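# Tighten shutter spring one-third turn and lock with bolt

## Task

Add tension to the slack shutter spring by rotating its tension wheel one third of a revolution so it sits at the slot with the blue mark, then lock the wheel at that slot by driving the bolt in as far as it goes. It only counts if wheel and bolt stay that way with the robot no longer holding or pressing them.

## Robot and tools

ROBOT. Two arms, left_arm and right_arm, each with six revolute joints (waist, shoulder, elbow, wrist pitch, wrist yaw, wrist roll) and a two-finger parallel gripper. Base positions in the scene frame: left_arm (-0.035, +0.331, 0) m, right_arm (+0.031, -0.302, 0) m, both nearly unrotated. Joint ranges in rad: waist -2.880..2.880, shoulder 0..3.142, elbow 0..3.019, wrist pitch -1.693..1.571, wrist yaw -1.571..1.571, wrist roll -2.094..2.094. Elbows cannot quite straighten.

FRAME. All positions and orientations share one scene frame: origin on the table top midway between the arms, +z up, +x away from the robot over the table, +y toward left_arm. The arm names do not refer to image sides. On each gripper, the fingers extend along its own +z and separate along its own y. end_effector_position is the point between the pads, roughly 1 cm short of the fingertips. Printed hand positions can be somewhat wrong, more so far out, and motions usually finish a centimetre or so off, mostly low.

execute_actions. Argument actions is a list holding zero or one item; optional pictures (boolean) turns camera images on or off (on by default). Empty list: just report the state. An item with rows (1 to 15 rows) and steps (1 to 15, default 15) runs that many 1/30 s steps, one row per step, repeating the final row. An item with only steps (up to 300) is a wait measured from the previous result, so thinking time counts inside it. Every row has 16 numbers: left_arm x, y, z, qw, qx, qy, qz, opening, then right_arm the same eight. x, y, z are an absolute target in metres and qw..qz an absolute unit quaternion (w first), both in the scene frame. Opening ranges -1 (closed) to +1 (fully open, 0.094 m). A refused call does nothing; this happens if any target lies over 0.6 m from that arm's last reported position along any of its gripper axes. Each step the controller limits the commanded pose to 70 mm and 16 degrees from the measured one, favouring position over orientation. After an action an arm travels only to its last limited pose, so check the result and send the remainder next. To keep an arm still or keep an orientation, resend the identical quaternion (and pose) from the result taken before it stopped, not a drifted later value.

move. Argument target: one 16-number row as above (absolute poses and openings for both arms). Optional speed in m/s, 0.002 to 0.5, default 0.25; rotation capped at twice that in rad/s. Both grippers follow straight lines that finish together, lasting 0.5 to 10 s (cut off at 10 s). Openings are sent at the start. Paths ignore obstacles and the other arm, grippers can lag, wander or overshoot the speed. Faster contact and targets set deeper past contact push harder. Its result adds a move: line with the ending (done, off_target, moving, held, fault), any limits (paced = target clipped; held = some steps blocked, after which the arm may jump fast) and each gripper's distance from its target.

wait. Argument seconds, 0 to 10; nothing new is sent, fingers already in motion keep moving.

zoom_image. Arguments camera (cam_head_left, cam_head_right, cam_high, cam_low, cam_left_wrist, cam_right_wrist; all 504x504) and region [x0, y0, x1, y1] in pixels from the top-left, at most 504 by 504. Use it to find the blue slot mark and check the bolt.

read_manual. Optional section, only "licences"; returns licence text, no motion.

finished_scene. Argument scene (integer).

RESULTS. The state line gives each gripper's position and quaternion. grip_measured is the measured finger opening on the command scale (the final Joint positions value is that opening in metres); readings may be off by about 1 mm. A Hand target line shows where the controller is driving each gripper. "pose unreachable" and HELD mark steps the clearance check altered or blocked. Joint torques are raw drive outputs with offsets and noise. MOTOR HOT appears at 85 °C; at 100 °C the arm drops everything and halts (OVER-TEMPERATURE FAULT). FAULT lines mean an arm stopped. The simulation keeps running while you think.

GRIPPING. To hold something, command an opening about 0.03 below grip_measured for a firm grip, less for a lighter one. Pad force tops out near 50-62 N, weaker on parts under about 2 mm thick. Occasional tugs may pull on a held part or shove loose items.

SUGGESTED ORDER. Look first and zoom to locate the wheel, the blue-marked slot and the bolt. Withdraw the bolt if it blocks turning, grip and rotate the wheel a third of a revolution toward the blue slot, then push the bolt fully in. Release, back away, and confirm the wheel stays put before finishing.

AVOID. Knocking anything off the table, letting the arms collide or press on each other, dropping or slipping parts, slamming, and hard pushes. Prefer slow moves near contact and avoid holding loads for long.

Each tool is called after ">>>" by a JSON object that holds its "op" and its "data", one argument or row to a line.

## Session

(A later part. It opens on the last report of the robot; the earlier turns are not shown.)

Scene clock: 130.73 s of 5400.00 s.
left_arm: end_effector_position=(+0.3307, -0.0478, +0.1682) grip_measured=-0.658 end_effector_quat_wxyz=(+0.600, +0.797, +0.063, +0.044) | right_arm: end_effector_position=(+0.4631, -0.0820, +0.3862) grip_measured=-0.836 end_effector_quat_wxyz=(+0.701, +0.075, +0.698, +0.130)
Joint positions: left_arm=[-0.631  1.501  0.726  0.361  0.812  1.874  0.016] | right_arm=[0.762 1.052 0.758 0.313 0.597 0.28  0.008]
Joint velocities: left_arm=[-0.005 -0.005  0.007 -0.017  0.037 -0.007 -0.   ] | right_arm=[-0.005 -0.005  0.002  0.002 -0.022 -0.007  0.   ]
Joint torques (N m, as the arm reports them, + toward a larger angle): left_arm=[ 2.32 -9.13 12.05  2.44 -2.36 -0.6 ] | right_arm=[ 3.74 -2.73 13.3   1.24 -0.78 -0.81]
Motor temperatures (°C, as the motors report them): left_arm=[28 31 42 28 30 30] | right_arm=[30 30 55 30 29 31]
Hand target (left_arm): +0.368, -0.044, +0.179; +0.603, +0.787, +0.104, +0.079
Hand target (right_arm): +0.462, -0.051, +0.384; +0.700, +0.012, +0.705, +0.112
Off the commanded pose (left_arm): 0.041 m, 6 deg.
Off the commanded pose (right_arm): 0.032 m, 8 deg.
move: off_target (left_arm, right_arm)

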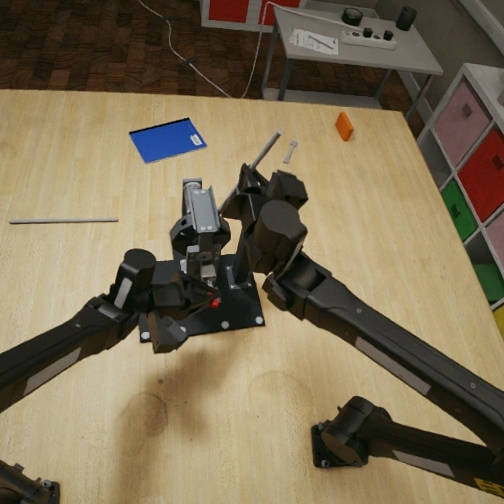

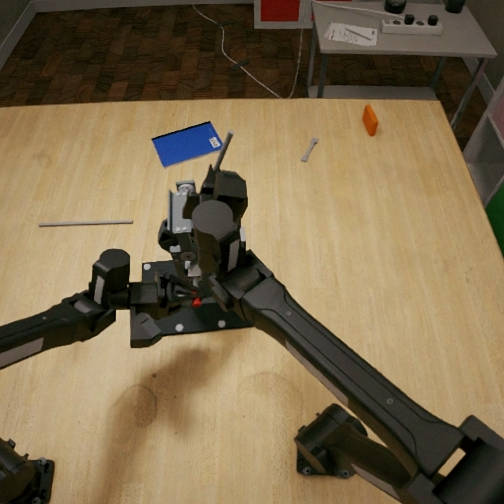

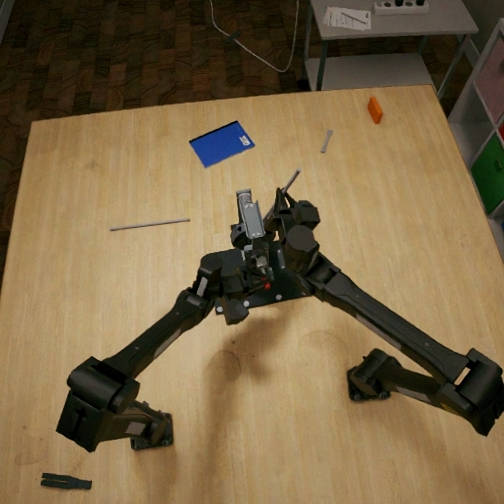

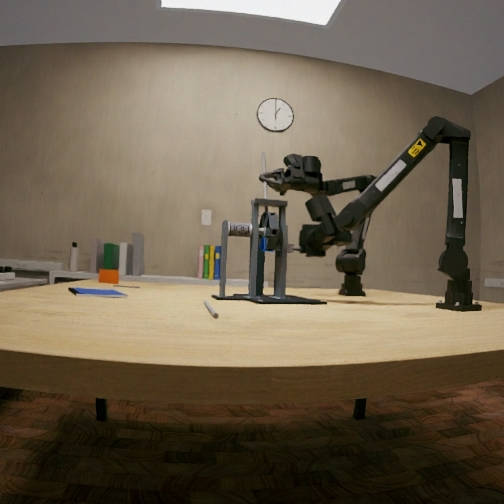

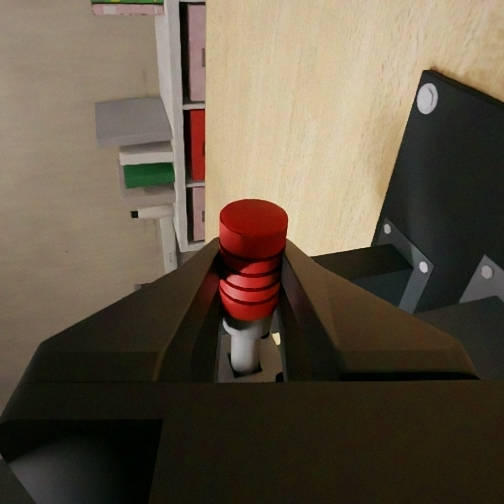

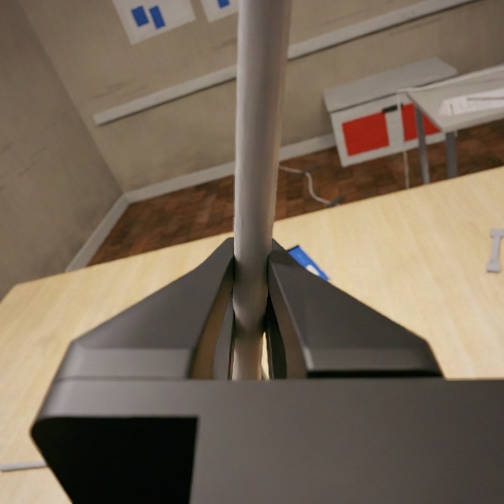

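Possibly overshot; sweep back stepwise while pushing.

>>> {"op": "execute_actions", "data": {
  "actions": [
    {"rows":[[0.375,-0.048,0.18,0.605,0.788,0.09,0.07,-0.75,0.465,-0.072,0.39,0.696,0.043,0.705,0.135,-0.9]]}
  ],
  "pictures": false
}}

>>> {"op": "execute_actions", "data": {
  "actions": [
    {"rows":[[0.375,-0.048,0.18,0.605,0.788,0.09,0.07,-0.75,0.465,-0.083,0.388,0.692,0.06,0.705,0.15,-0.9]]}
  ],
  "pictures": false
}}

Scene clock: 133.37 s of 5400.00 s.
left_arm: end_effector_position=(+0.3301, -0.0476, +0.1683) grip_measured=-0.658 end_effector_quat_wxyz=(+0.601, +0.796, +0.061, +0.042) | right_arm: end_effector_position=(+0.4648, -0.0836, +0.3864) grip_measured=-0.836 end_effector_quat_wxyz=(+0.697, +0.077, +0.699, +0.142)
Joint positions: left_arm=[-0.63   1.502  0.726  0.361  0.819  1.874  0.016] | right_arm=[0.748 1.047 0.758 0.304 0.567 0.303 0.008]
Joint velocities: left_arm=[-0.015 -0.005  0.017  0.007 -0.037 -0.007  0.001] | right_arm=[ 0.005 -0.005  0.002 -0.022  0.037 -0.022 -0.001]
Joint torques (N m, as the arm reports them, + toward a larger angle): left_arm=[ 3.09 -7.84 14.28  1.51 -1.07 -0.4 ] | right_arm=[ 0.59 -5.12 12.38  0.54 -1.01 -0.38]
Motor temperatures (°C, as the motors report them): left_arm=[28 31 42 28 31 30] | right_arm=[30 30 55 30 29 31]
Hand target (left_arm): +0.372, -0.045, +0.181; +0.605, +0.788, +0.090, +0.070
Hand target (right_arm): +0.465, -0.072, +0.390; +0.696, +0.044, +0.704, +0.135
Off the commanded pose (left_arm): 0.046 m, 5 deg.
Off the commanded pose (right_arm): 0.012 m, 4 deg.
Steps of this call (steps 1 to 64: nothing new was sent; steps 65 to 79: all 15 steps of this action). Readings (end_effector_position):
65: left_arm (+0.3299, -0.0480, +0.1685) | right_arm (+0.4631, -0.0813, +0.3870)
66: left_arm (+0.3301, -0.0476, +0.1683) | right_arm (+0.4633, -0.0814, +0.3877)
68: left_arm (+0.3301, -0.0476, +0.1683) | right_arm (+0.4645, -0.0830, +0.3868)
72: left_arm (+0.3301, -0.0476, +0.1683) | right_arm (+0.4648, -0.0836, +0.3865)
79: the state above

Scene clock: 133.87 s of 5400.00 s.
left_arm: end_effector_position=(+0.3301, -0.0476, +0.1683) grip_measured=-0.658 end_effector_quat_wxyz=(+0.601, +0.796, +0.061, +0.042) | right_arm: end_effector_position=(+0.4664, -0.0916, +0.3834) grip_measured=-0.836 end_effector_quat_wxyz=(+0.690, +0.091, +0.700, +0.158)
Joint positions: left_arm=[-0.63   1.502  0.726  0.361  0.819  1.874  0.016] | right_arm=[0.724 1.036 0.749 0.29  0.541 0.353 0.008]
Joint velocities: left_arm=[ 0.015 -0.015 -0.012  0.017 -0.037 -0.022 -0.   ] | right_arm=[ 0.005 -0.015  0.007 -0.012 -0.051  0.022 -0.   ]
Joint torques (N m, as the arm reports them, + toward a larger angle): left_arm=[ 3.1  -7.9  14.29  1.49 -1.07 -0.41] | right_arm=[ 0.46 -5.71 11.85  0.73 -0.88 -0.38]
Motor temperatures (°C, as the motors report them): left_arm=[28 31 42 28 31 30] | right_arm=[30 30 55 30 29 31]
Hand target (left_arm): +0.372, -0.045, +0.181; +0.605, +0.788, +0.090, +0.070
Hand target (right_arm): +0.465, -0.083, +0.388; +0.692, +0.061, +0.704, +0.150
Off the commanded pose (left_arm): 0.046 m, 5 deg.
Off the commanded pose (right_arm): 0.010 m, 4 deg.
Steps of this call (steps 1 to 15: all 15 steps of this action). Readings (end_effector_position):
1: left_arm (+0.3301, -0.0476, +0.1683) | right_arm (+0.4649, -0.0835, +0.3868)
2: left_arm (+0.3301, -0.0476, +0.1683) | right_arm (+0.4652, -0.0845, +0.3864)
4: left_arm (+0.3301, -0.0476, +0.1683) | right_arm (+0.4660, -0.0892, +0.3845)
8: left_arm (+0.3301, -0.0476, +0.1683) | right_arm (+0.4664, -0.0916, +0.3835)
15: the state above

>>> {"op": "execute_actions", "data": {
  "actions": [
    {"rows":[[0.392,-0.047,0.185,0.602,0.785,0.115,0.088,-0.75,0.465,-0.083,0.388,0.692,0.06,0.705,0.15,-0.9]]}
  ],
  "pictures": false
}}

Scene clock: 136.50 s of 5400.00 s.
left_arm: end_effector_position=(+0.3309, -0.0476, +0.1681) grip_measured=-0.658 end_effector_quat_wxyz=(+0.600, +0.797, +0.064, +0.043) | right_arm: end_effector_position=(+0.4664, -0.0916, +0.3834) grip_measured=-0.836 end_effector_quat_wxyz=(+0.690, +0.091, +0.700, +0.158)
Joint positions: left_arm=[-0.63   1.501  0.726  0.361  0.812  1.872  0.016] | right_arm=[0.724 1.036 0.749 0.29  0.541 0.353 0.008]
Joint velocities: left_arm=[ 0.005  0.005 -0.002 -0.007  0.022  0.022  0.   ] | right_arm=[-0.005 -0.005  0.012 -0.007  0.066 -0.051 -0.   ]
Joint torques (N m, as the arm reports them, + toward a larger angle): left_arm=[ 3.69 -8.04 15.59  1.54 -2.58 -0.64] | right_arm=[ 0.48 -5.56 11.8   0.76 -0.88 -0.4 ]
Motor temperatures (°C, as the motors report them): left_arm=[28 31 43 28 32 30] | right_arm=[30 30 54 30 29 31]
Hand target (left_arm): +0.387, -0.042, +0.187; +0.603, +0.785, +0.114, +0.087
Hand target (right_arm): +0.465, -0.083, +0.388; +0.692, +0.060, +0.704, +0.150
Off the commanded pose (left_arm): 0.063 m, 8 deg.
Off the commanded pose (right_arm): 0.010 m, 4 deg.
Steps of this call (steps 1 to 64: nothing new was sent; steps 65 to 79: all 15 steps of this action). Readings (end_effector_position):
65: left_arm (+0.3310, -0.0474, +0.1680) | right_arm (+0.4664, -0.0916, +0.3834)
66: left_arm (+0.3309, -0.0476, +0.1681) | right_arm (+0.4664, -0.0916, +0.3834)
68: left_arm (+0.3309, -0.0476, +0.1681) | right_arm (+0.4664, -0.0916, +0.3834)
72: left_arm (+0.3309, -0.0476, +0.1681) | right_arm (+0.4664, -0.0916, +0.3834)
79: the state above

Continue sweeping back.

>>> {"op": "execute_actions", "data": {
  "actions": [
    {"rows":[[0.38,-0.047,0.182,0.603,0.786,0.105,0.08,-0.75,0.466,-0.092,0.384,0.688,0.075,0.703,0.165,-0.9]]}
  ],
  "pictures": false
}}

>>> {"op": "execute_actions", "data": {
  "actions": [
    {"rows":[[0.38,-0.047,0.182,0.603,0.786,0.105,0.08,-0.75,0.467,-0.099,0.38,0.684,0.088,0.702,0.178,-0.9]]}
  ],
  "pictures": false
}}

Scene clock: 140.17 s of 5400.00 s.
left_arm: end_effector_position=(+0.3305, -0.0477, +0.1682) grip_measured=-0.658 end_effector_quat_wxyz=(+0.600, +0.796, +0.063, +0.043) | right_arm: end_effector_position=(+0.4674, -0.1003, +0.3790) grip_measured=-0.836 end_effector_quat_wxyz=(+0.685, +0.107, +0.699, +0.174)
Joint positions: left_arm=[-0.63   1.501  0.726  0.361  0.814  1.872  0.016] | right_arm=[0.7   1.026 0.734 0.29  0.515 0.402 0.008]
Joint velocities: left_arm=[-0.005 -0.015 -0.007  0.002 -0.022 -0.037 -0.   ] | right_arm=[ 0.015 -0.005  0.007  0.022 -0.022 -0.037  0.002]
Joint torques (N m, as the arm reports them, + toward a larger angle): left_arm=[ 3.08 -8.47 14.11  1.78 -2.1  -0.57] | right_arm=[ 0.34 -5.6  11.68  0.99 -0.86 -0.43]
Motor temperatures (°C, as the motors report them): left_arm=[28 31 44 28 34 30] | right_arm=[30 30 54 30 29 31]
Hand target (left_arm): +0.376, -0.044, +0.183; +0.603, +0.787, +0.104, +0.080
Hand target (right_arm): +0.466, -0.092, +0.384; +0.688, +0.076, +0.702, +0.165
Off the commanded pose (left_arm): 0.051 m, 7 deg.
Off the commanded pose (right_arm): 0.010 m, 4 deg.
Steps of this call (steps 1 to 90: nothing new was sent; then 0.17 s passed at rest; steps 91 to 105: all 15 steps of this action). Readings (end_effector_position):
91: left_arm (+0.3306, -0.0477, +0.1682) | right_arm (+0.4665, -0.0916, +0.3830)
92: left_arm (+0.3305, -0.0477, +0.1682) | right_arm (+0.4668, -0.0930, +0.3827)
94: left_arm (+0.3305, -0.0477, +0.1682) | right_arm (+0.4674, -0.0982, +0.3803)
98: left_arm (+0.3305, -0.0477, +0.1682) | right_arm (+0.4674, -0.1003, +0.3790)
105: the state above

Scene clock: 140.67 s of 5400.00 s.
left_arm: end_effector_position=(+0.3305, -0.0477, +0.1682) grip_measured=-0.658 end_effector_quat_wxyz=(+0.600, +0.796, +0.063, +0.043) | right_arm: end_effector_position=(+0.4684, -0.1074, +0.3749) grip_measured=-0.836 end_effector_quat_wxyz=(+0.680, +0.121, +0.699, +0.187)
Joint positions: left_arm=[-0.63   1.501  0.726  0.361  0.814  1.872  0.016] | right_arm=[0.681 1.018 0.721 0.29  0.496 0.444 0.008]
Joint velocities: left_arm=[-0.015 -0.005  0.002  0.007 -0.037 -0.007 -0.001] | right_arm=[-0.015 -0.005 -0.002 -0.002  0.007  0.007 -0.   ]
Joint torques (N m, as the arm reports them, + toward a larger angle): left_arm=[ 3.05 -8.48 14.12  1.76 -2.1  -0.56] | right_arm=[ 0.43 -5.26 11.51  1.2  -0.88 -0.47]
Motor temperatures (°C, as the motors report them): left_arm=[28 31 45 28 34 30] | right_arm=[30 30 54 30 29 31]
Hand target (left_arm): +0.376, -0.044, +0.183; +0.603, +0.787, +0.104, +0.080
Hand target (right_arm): +0.467, -0.099, +0.380; +0.684, +0.089, +0.702, +0.178
Off the commanded pose (left_arm): 0.051 m, 7 deg.
Off the commanded pose (right_arm): 0.010 m, 4 deg.
Steps of this call (steps 1 to 15: all 15 steps of this action). Readings (end_effector_position):
1: left_arm (+0.3305, -0.0477, +0.1682) | right_arm (+0.4675, -0.1003, +0.3787)
2: left_arm (+0.3305, -0.0477, +0.1682) | right_arm (+0.4677, -0.1014, +0.3782)
4: left_arm (+0.3305, -0.0477, +0.1682) | right_arm (+0.4682, -0.1055, +0.3762)
8: left_arm (+0.3305, -0.0477, +0.1682) | right_arm (+0.4684, -0.1074, +0.3749)
15: the state above

>>> {"op": "move", "data": {
  "target": [0.325,-0.056,0.178,0.55,0.717,0.334,0.257,0.0,0.466,-0.066,0.392,0.694,0.043,0.707,0.141,-0.9],
  "speed": 0.15
}}

Scene clock: 145.90 s of 5400.00 s.
left_arm: end_effector_position=(+0.3241, -0.0539, +0.1587) grip_measured=-0.002 end_effector_quat_wxyz=(+0.528, +0.737, +0.337, +0.255) | right_arm: end_effector_position=(+0.4657, -0.0956, +0.3808) grip_measured=-0.836 end_effector_quat_wxyz=(+0.690, +0.102, +0.700, +0.156)
Joint positions: left_arm=[-0.943  1.426  0.608  0.494 -0.174  1.533  0.047] | right_arm=[0.724 1.034 0.743 0.29  0.558 0.367 0.008]
Joint velocities: left_arm=[-0.015 -0.005  0.007 -0.002  0.007  0.037 -0.   ] | right_arm=[-0.005  0.005 -0.002 -0.012 -0.066  0.022 -0.001]
Joint torques (N m, as the arm reports them, + toward a larger angle): left_arm=[ -0.06 -11.95   8.88   2.02  -0.05  -0.21] | right_arm=[ 3.82 -3.36 14.76  0.87 -0.73 -0.85]
Motor temperatures (°C, as the motors report them): left_arm=[28 31 44 28 34 30] | right_arm=[30 30 54 30 29 31]
Hand target (left_arm): +0.324, -0.058, +0.179; +0.549, +0.721, +0.336, +0.256
Hand target (right_arm): +0.465, -0.067, +0.392; +0.694, +0.044, +0.704, +0.142
Off the commanded pose (left_arm): 0.019 m, 3 deg.
Off the commanded pose (right_arm): 0.032 m, 7 deg.
move: off_target (left_arm, right_arm)

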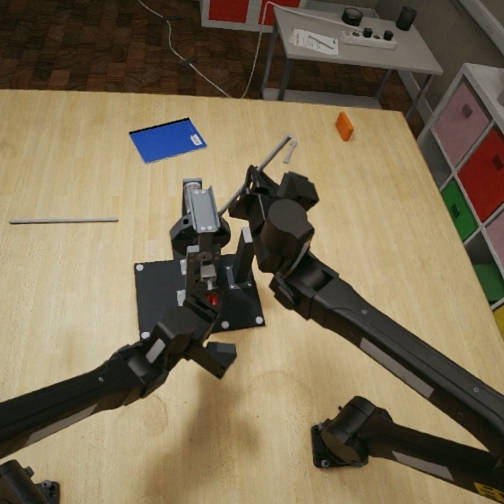

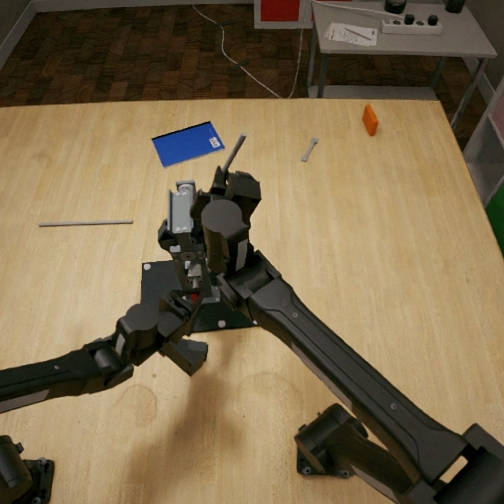

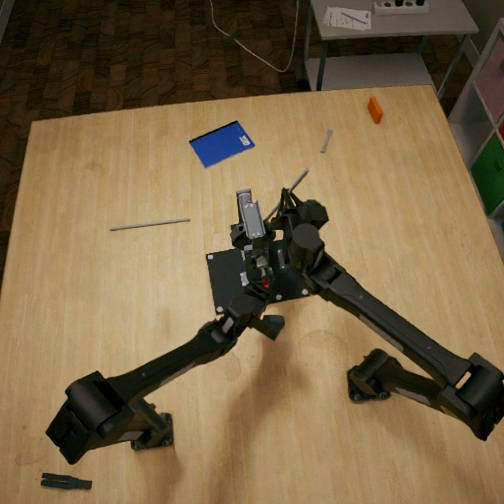

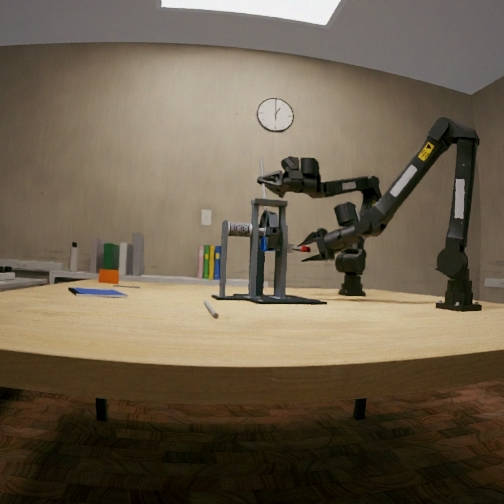

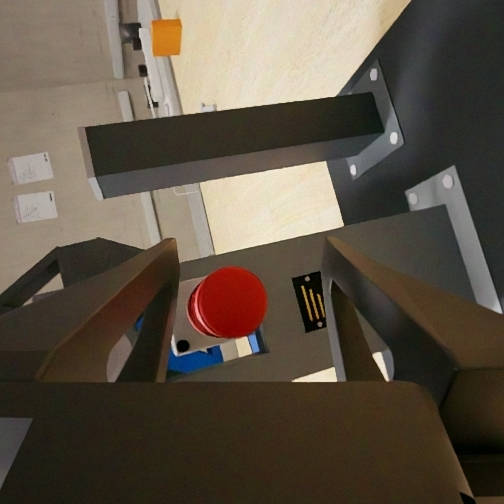

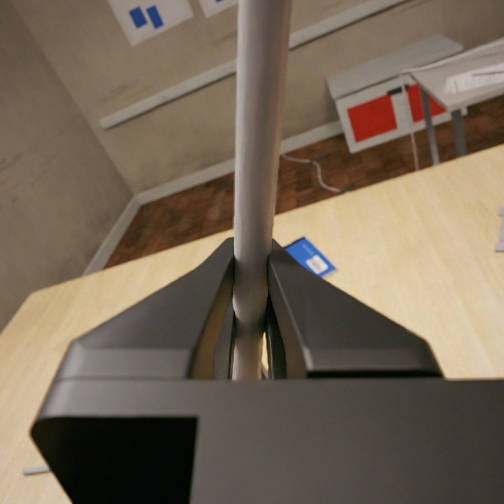

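>>> {"op": "move", "data": {
  "target": [0.28,-0.055,0.19,0.497,0.648,0.454,0.348,0.0,0.466,-0.066,0.392,0.694,0.043,0.707,0.141,-0.9],
  "speed": 0.1
}}

>>> {"op": "execute_actions", "data": {
  "actions": [
    {"rows":[[0.29,-0.055,0.19,0.497,0.648,0.454,0.348,-1,0.466,-0.066,0.392,0.694,0.043,0.707,0.141,-0.9]]}
  ]
}}

Scene clock: 151.50 s of 5400.00 s.
left_arm: end_effector_position=(+0.2766, -0.0444, +0.1634) grip_measured=-0.002 end_effector_quat_wxyz=(+0.475, +0.667, +0.452, +0.353) | right_arm: end_effector_position=(+0.4658, -0.0968, +0.3800) grip_measured=-0.836 end_effector_quat_wxyz=(+0.689, +0.106, +0.700, +0.154)
Joint positions: left_arm=[-1.183  1.39   0.604  0.371 -0.735  1.328  0.047] | right_arm=[0.724 1.035 0.742 0.29  0.567 0.372 0.008]
Joint velocities: left_arm=[ 0.005 -0.015  0.012 -0.017 -0.081 -0.037  0.   ] | right_arm=[-0.005 -0.015  0.002 -0.002 -0.007 -0.007 -0.001]
Joint torques (N m, as the arm reports them, + toward a larger angle): left_arm=[ -0.06 -11.53  11.4    0.67  -0.21  -0.22] | right_arm=[ 3.36 -3.32 14.74  0.87 -1.   -0.9 ]
Motor temperatures (°C, as the motors report them): left_arm=[28 32 42 28 33 30] | right_arm=[30 30 55 30 29 31]
Hand target (left_arm): +0.278, -0.055, +0.190; +0.497, +0.651, +0.457, +0.347
Hand target (right_arm): +0.464, -0.067, +0.391; +0.694, +0.044, +0.704, +0.142
Off the commanded pose (left_arm): 0.029 m, 3 deg.
Off the commanded pose (right_arm): 0.033 m, 7 deg.
After step 90, 0.50 s passed at rest.
move: off_target (left_arm, right_arm)

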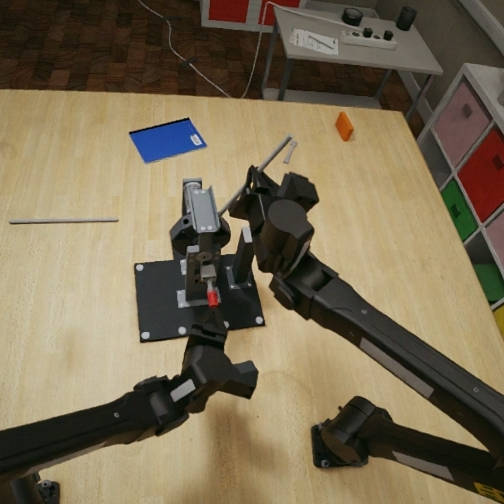

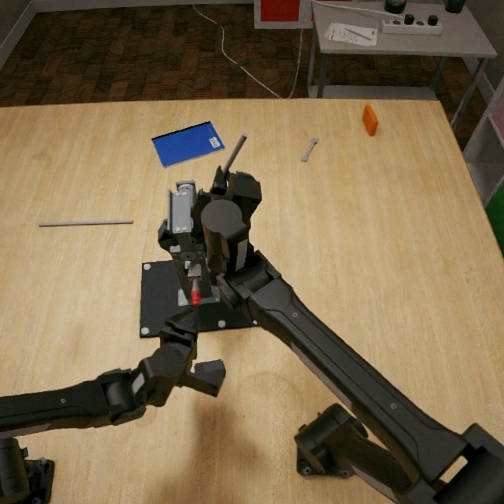

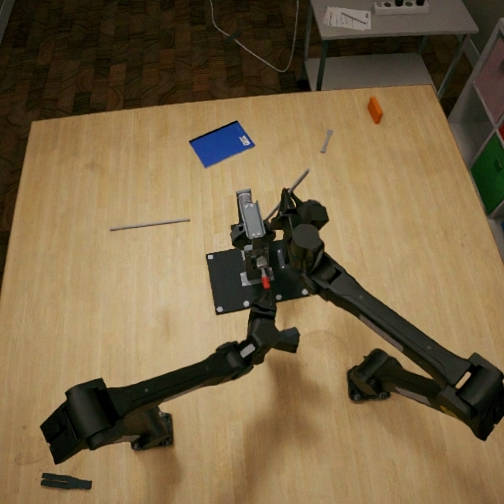

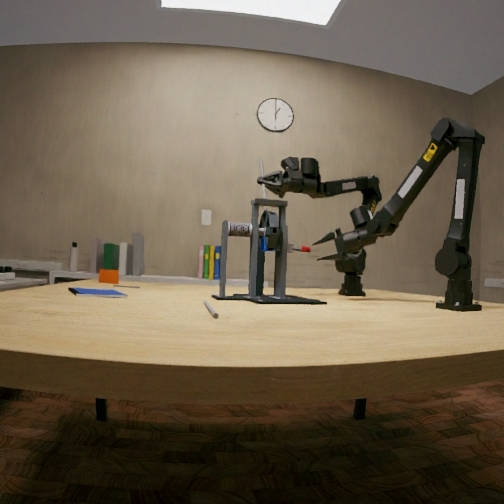

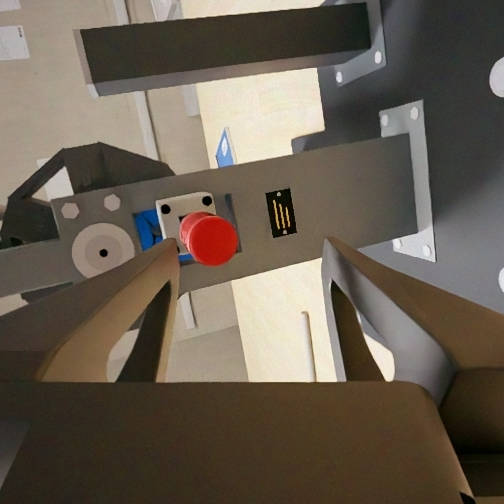

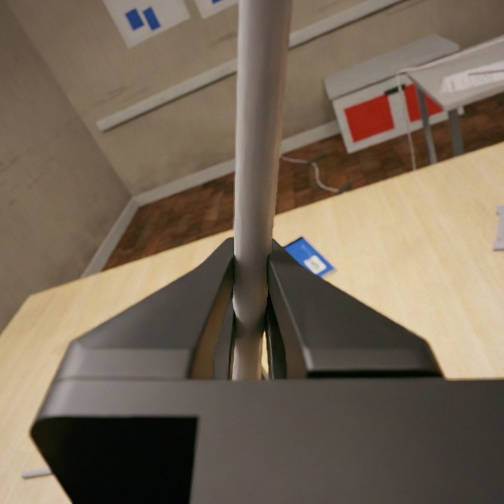

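Scene clock: 152.00 s of 5400.00 s.
left_arm: end_effector_position=(+0.2797, -0.0432, +0.1626) grip_measured=-0.995 end_effector_quat_wxyz=(+0.475, +0.668, +0.453, +0.350) | right_arm: end_effector_position=(+0.4658, -0.0968, +0.3802) grip_measured=-0.836 end_effector_quat_wxyz=(+0.690, +0.106, +0.700, +0.154)
Joint positions: left_arm=[-1.172  1.39   0.604  0.371 -0.72   1.328  0.   ] | right_arm=[0.724 1.035 0.742 0.29  0.567 0.372 0.008]
Joint velocities: left_arm=[-0.005  0.005 -0.012 -0.007 -0.022 -0.022 -0.   ] | right_arm=[ 0.005 -0.005 -0.002  0.012  0.081  0.022  0.   ]
Joint torques (N m, as the arm reports them, + toward a larger angle): left_arm=[  1.16 -10.54  12.01   1.59   0.02  -0.04] | right_arm=[ 3.59 -3.39 14.7   0.87 -0.99 -0.88]
Motor temperatures (°C, as the motors report them): left_arm=[28 32 42 28 33 30] | right_arm=[30 30 55 30 29 31]
Hand target (left_arm): +0.289, -0.054, +0.191; +0.498, +0.650, +0.455, +0.350
Hand target (right_arm): +0.464, -0.067, +0.392; +0.694, +0.044, +0.704, +0.142
Off the commanded pose (left_arm): 0.032 m, 3 deg.
Off the commanded pose (right_arm): 0.033 m, 7 deg.
Steps of this call (steps 1 to 15: all 15 steps of this action). Readings (end_effector_position):
1: left_arm (+0.2764, -0.0452, +0.1630) | right_arm (+0.4658, -0.0968, +0.3800)
2: left_arm (+0.2766, -0.0456, +0.1628) | right_arm (+0.4658, -0.0968, +0.3800)
4: left_arm (+0.2780, -0.0446, +0.1627) | right_arm (+0.4658, -0.0968, +0.3800)
8: left_arm (+0.2797, -0.0431, +0.1627) | right_arm (+0.4658, -0.0968, +0.3802)
15: the state above

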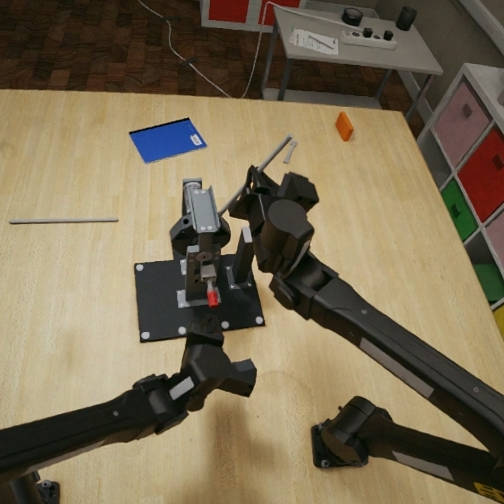

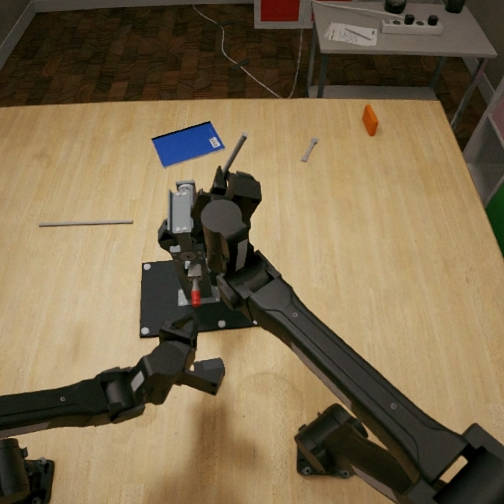

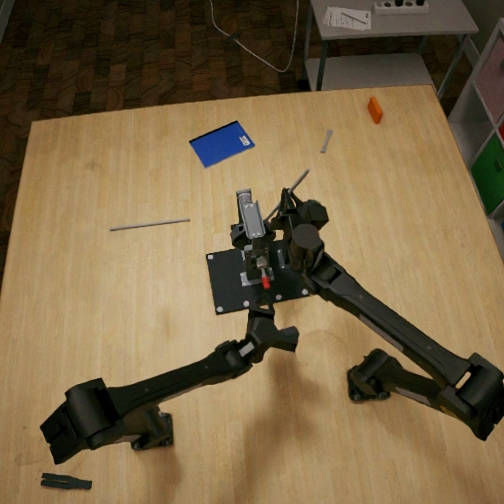

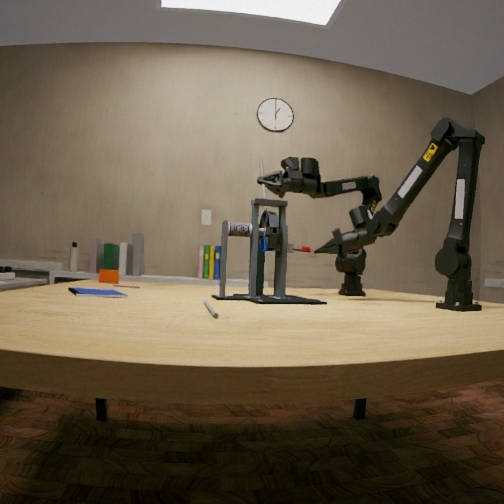

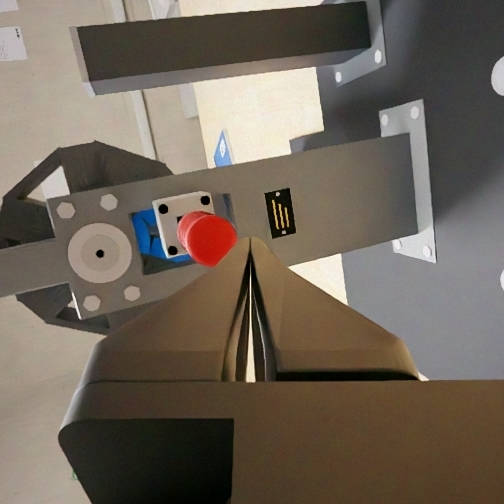

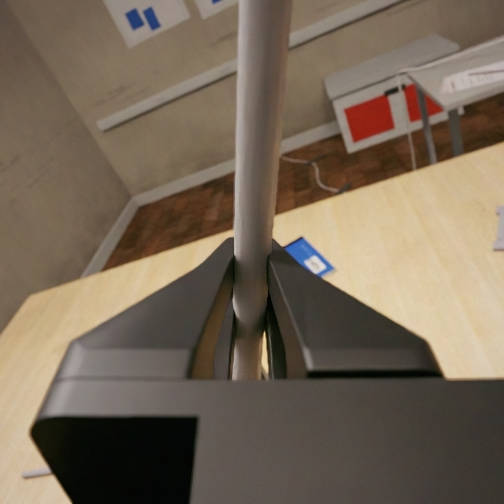

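>>> {"op": "execute_actions", "data": {
  "actions": [
    {"rows":[[0.304,-0.061,0.20,0.497,0.648,0.454,0.348,-1,0.466,-0.066,0.392,0.694,0.043,0.707,0.141,-0.9]]}
  ]
}}

Scene clock: 154.23 s of 5400.00 s.
left_arm: end_effector_position=(+0.2921, -0.0499, +0.1763) grip_measured=-0.995 end_effector_quat_wxyz=(+0.485, +0.663, +0.453, +0.346) | right_arm: end_effector_position=(+0.4658, -0.0968, +0.3802) grip_measured=-0.836 end_effector_quat_wxyz=(+0.690, +0.106, +0.700, +0.154)
Joint positions: left_arm=[-1.148  1.39   0.638  0.366 -0.691  1.338  0.   ] | right_arm=[0.724 1.035 0.742 0.29  0.567 0.372 0.008]
Joint velocities: left_arm=[-0.005 -0.015  0.007  0.017  0.11   0.022  0.   ] | right_arm=[-0.015 -0.015 -0.037 -0.002  0.037  0.081 -0.001]
Joint torques (N m, as the arm reports them, + toward a larger angle): left_arm=[ 1.18 -9.73 12.96  0.8  -0.13 -0.02] | right_arm=[ 3.65 -3.45 14.67  0.88 -1.   -0.87]
Motor temperatures (°C, as the motors report them): left_arm=[28 32 43 28 33 30] | right_arm=[30 30 56 30 29 31]
Hand target (left_arm): +0.303, -0.060, +0.200; +0.499, +0.650, +0.455, +0.350
Hand target (right_arm): +0.464, -0.067, +0.391; +0.694, +0.044, +0.704, +0.142
Off the commanded pose (left_arm): 0.029 m, 2 deg.
Off the commanded pose (right_arm): 0.033 m, 7 deg.
Steps of this call (steps 1 to 52: nothing new was sent; steps 53 to 67: all 15 steps of this action). Readings (end_effector_position):
53: left_arm (+0.2799, -0.0448, +0.1629) | right_arm (+0.4658, -0.0968, +0.3802)
54: left_arm (+0.2814, -0.0459, +0.1641) | right_arm (+0.4658, -0.0968, +0.3802)
56: left_arm (+0.2871, -0.0471, +0.1698) | right_arm (+0.4658, -0.0968, +0.3802)
60: left_arm (+0.2921, -0.0499, +0.1765) | right_arm (+0.4658, -0.0968, +0.3802)
67: the state above

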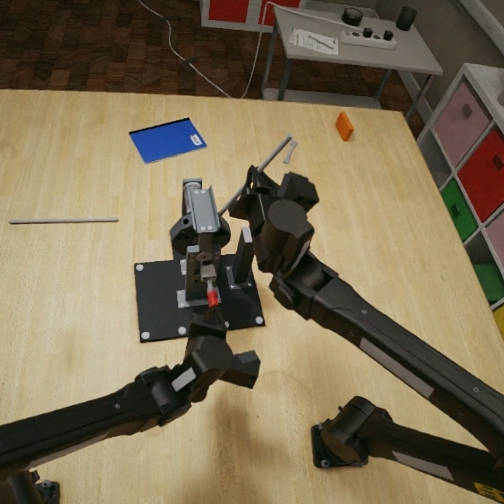

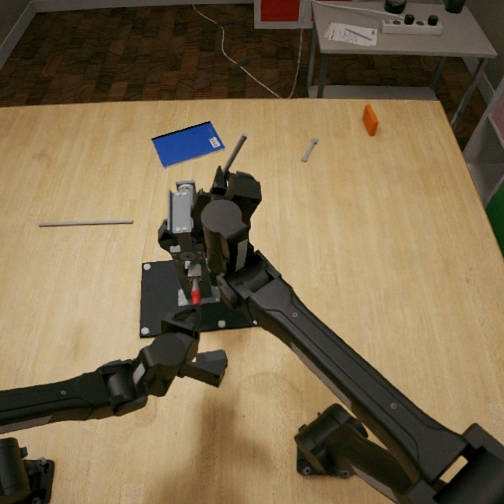

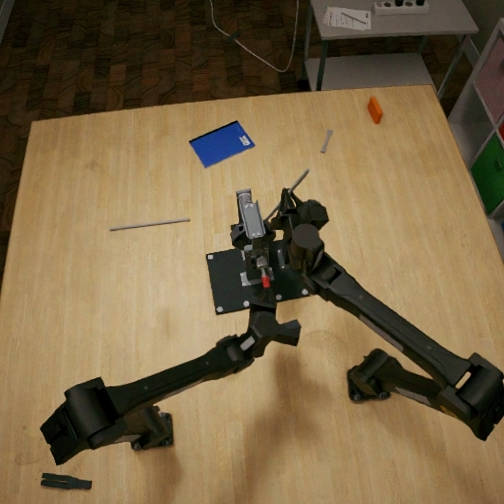

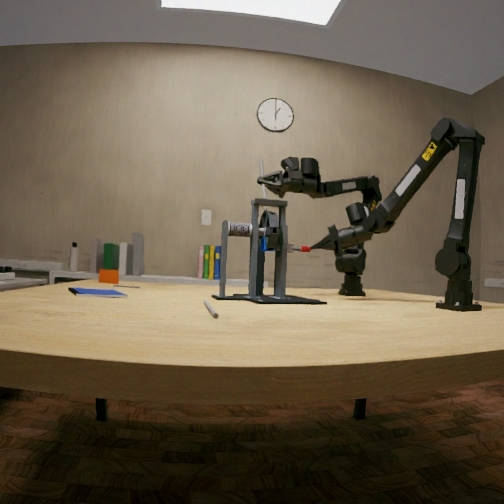

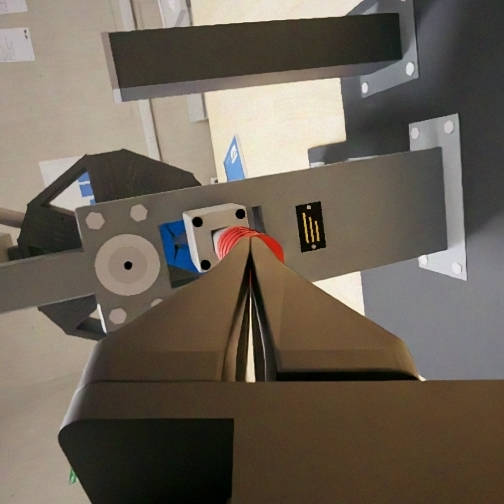

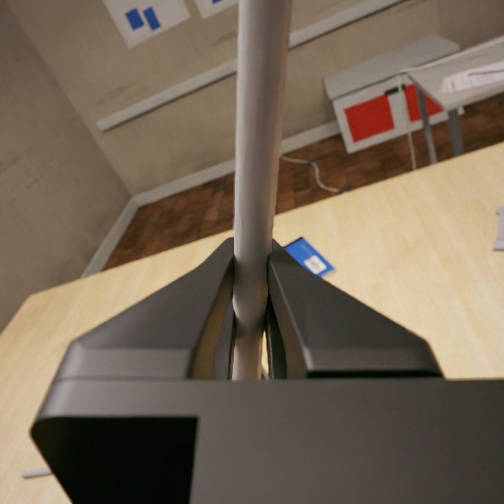

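>>> {"op": "move", "data": {
  "target": [0.35,-0.045,0.185,0.497,0.648,0.454,0.348,-1,0.466,-0.064,0.392,0.694,0.043,0.707,0.141,-0.9],
  "speed": 0.04
}}

Scene clock: 157.70 s of 5400.00 s.
left_arm: end_effector_position=(+0.3016, -0.0635, +0.1737) grip_measured=-0.996 end_effector_quat_wxyz=(+0.506, +0.683, +0.423, +0.313) | right_arm: end_effector_position=(+0.4658, -0.0958, +0.3807) grip_measured=-0.836 end_effector_quat_wxyz=(+0.690, +0.106, +0.700, +0.152)
Joint positions: left_arm=[-1.103  1.413  0.643  0.422 -0.545  1.383  0.   ] | right_arm=[0.728 1.036 0.745 0.29  0.572 0.368 0.008]
Joint velocities: left_arm=[ 0.005  0.005 -0.032  0.002 -0.037 -0.037  0.   ] | right_arm=[-0.005 -0.015 -0.007 -0.017  0.022 -0.037  0.   ]
Joint torques (N m, as the arm reports them, + toward a larger angle): left_arm=[ 6.59 -7.5  12.3   2.08 -1.3   0.  ] | right_arm=[ 3.75 -3.24 14.65  0.9  -1.06 -0.85]
Motor temperatures (°C, as the motors report them): left_arm=[28 32 43 28 33 30] | right_arm=[30 30 56 30 29 31]
Hand target (left_arm): +0.346, -0.042, +0.185; +0.498, +0.650, +0.455, +0.350
Hand target (right_arm): +0.464, -0.065, +0.391; +0.694, +0.044, +0.704, +0.142
Off the commanded pose (left_arm): 0.053 m, 7 deg.
Off the commanded pose (right_arm): 0.034 m, 7 deg.
move: off_target (left_arm, right_arm)

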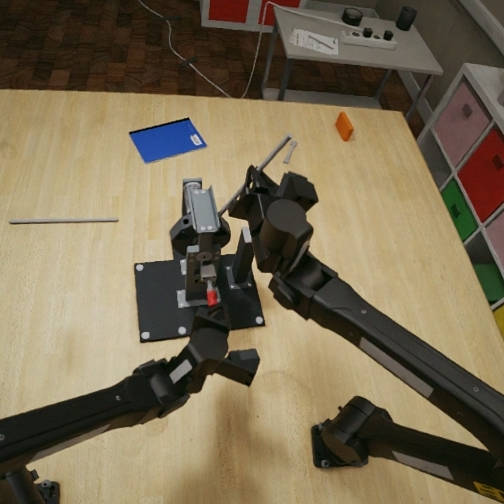

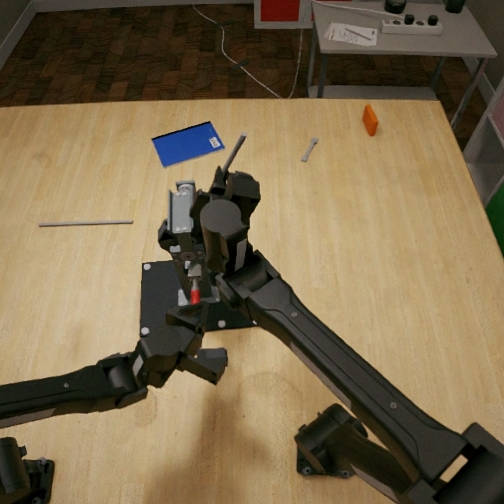

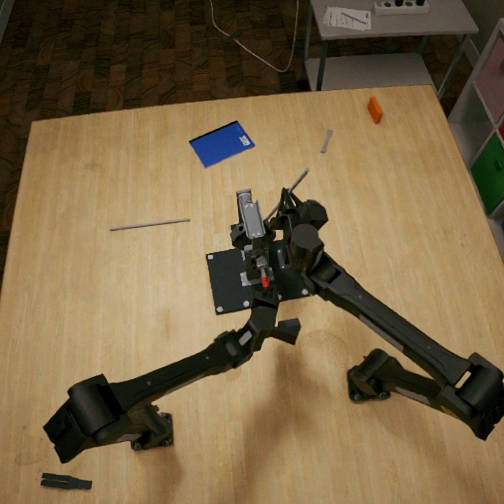

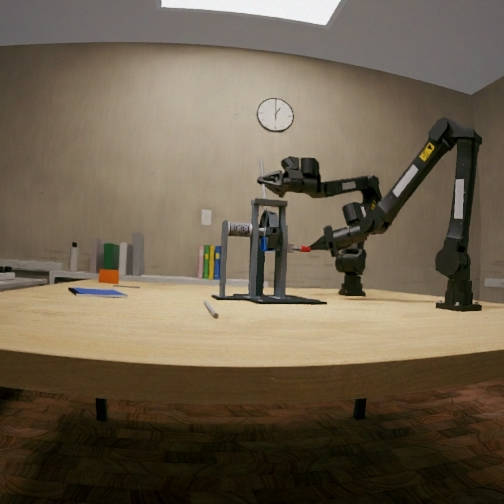

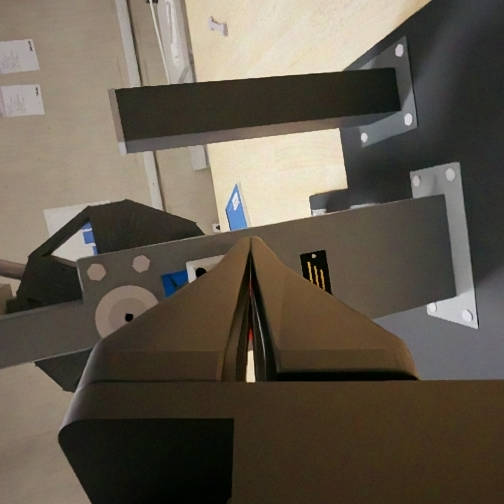

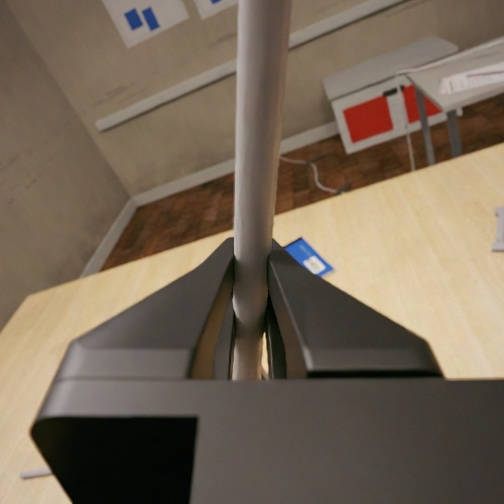

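>>> {"op": "move", "data": {
  "target": [0.335,-0.055,0.183,0.53,0.69,0.39,0.30,-1,0.463,-0.038,0.378,0.703,-0.01,0.707,0.09,-0.9],
  "speed": 0.03
}}

Scene clock: 164.80 s of 5400.00 s.
left_arm: end_effector_position=(+0.3294, -0.0557, +0.1831) grip_measured=-0.996 end_effector_quat_wxyz=(+0.532, +0.692, +0.388, +0.295) | right_arm: end_effector_position=(+0.4615, -0.0719, +0.3896) grip_measured=-0.836 end_effector_quat_wxyz=(+0.711, +0.056, +0.692, +0.112)
Joint positions: left_arm=[-0.996  1.413  0.64   0.492 -0.361  1.465  0.   ] | right_arm=[0.788 1.071 0.764 0.352 0.623 0.211 0.008]
Joint velocities: left_arm=[-0.005  0.005 -0.007  0.002 -0.007  0.007  0.   ] | right_arm=[-0.005  0.005 -0.007  0.007 -0.007  0.022  0.001]
Joint torques (N m, as the arm reports them, + toward a larger angle): left_arm=[ 1.19 -9.12  9.29  1.61 -0.13 -0.05] | right_arm=[ 3.78 -1.99 12.51  0.87 -0.84 -0.79]
Motor temperatures (°C, as the motors report them): left_arm=[28 31 42 28 32 30] | right_arm=[30 30 56 30 29 31]
Hand target (left_arm): +0.336, -0.055, +0.183; +0.530, +0.690, +0.390, +0.301
Hand target (right_arm): +0.461, -0.039, +0.377; +0.704, -0.010, +0.705, +0.091
Off the commanded pose (left_arm): 0.006 m, 1 deg.
Off the commanded pose (right_arm): 0.036 m, 8 deg.
move: off_target (right_arm)

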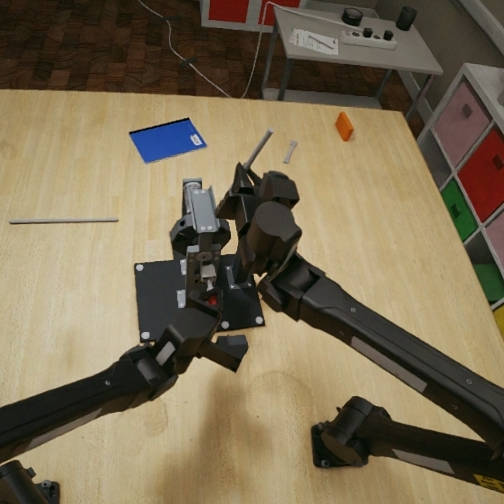

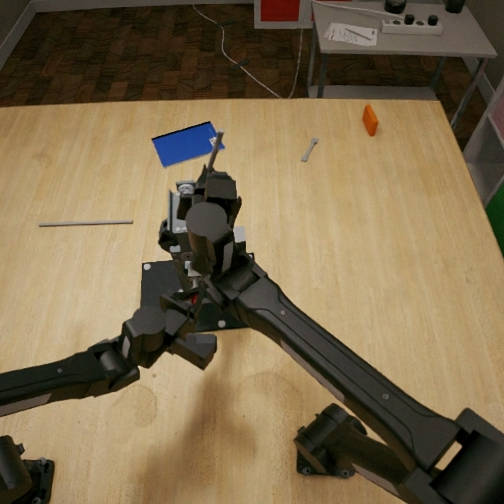

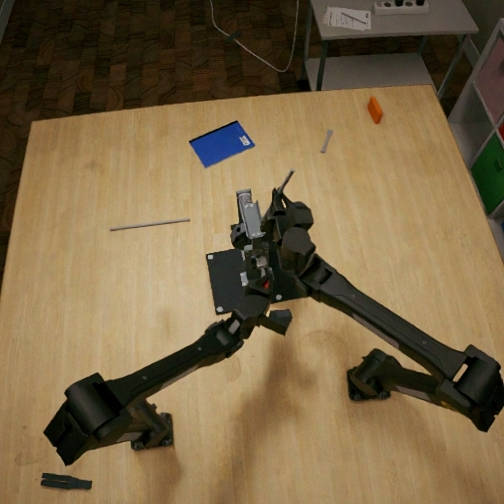

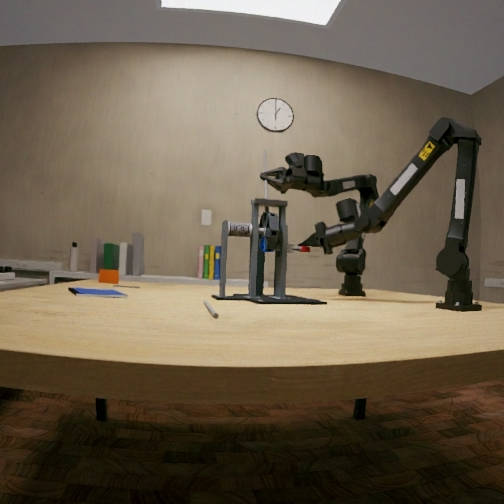

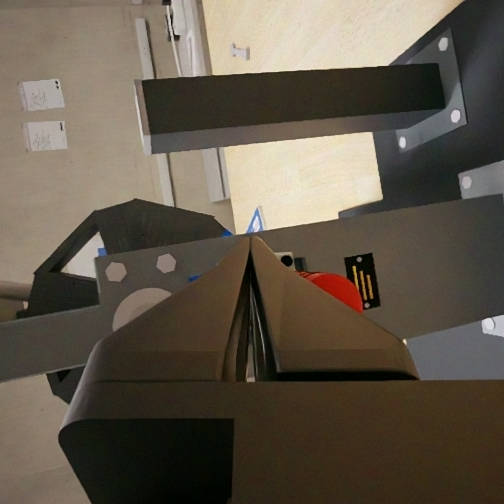

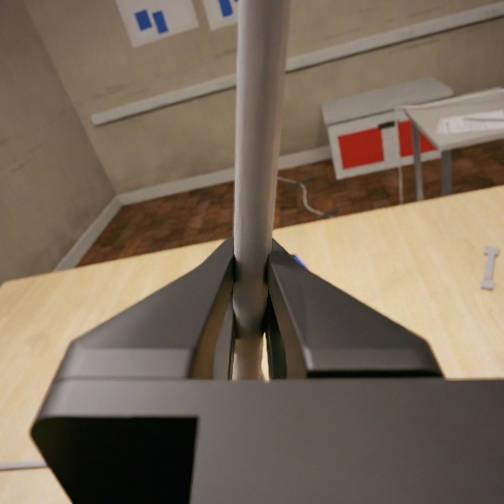

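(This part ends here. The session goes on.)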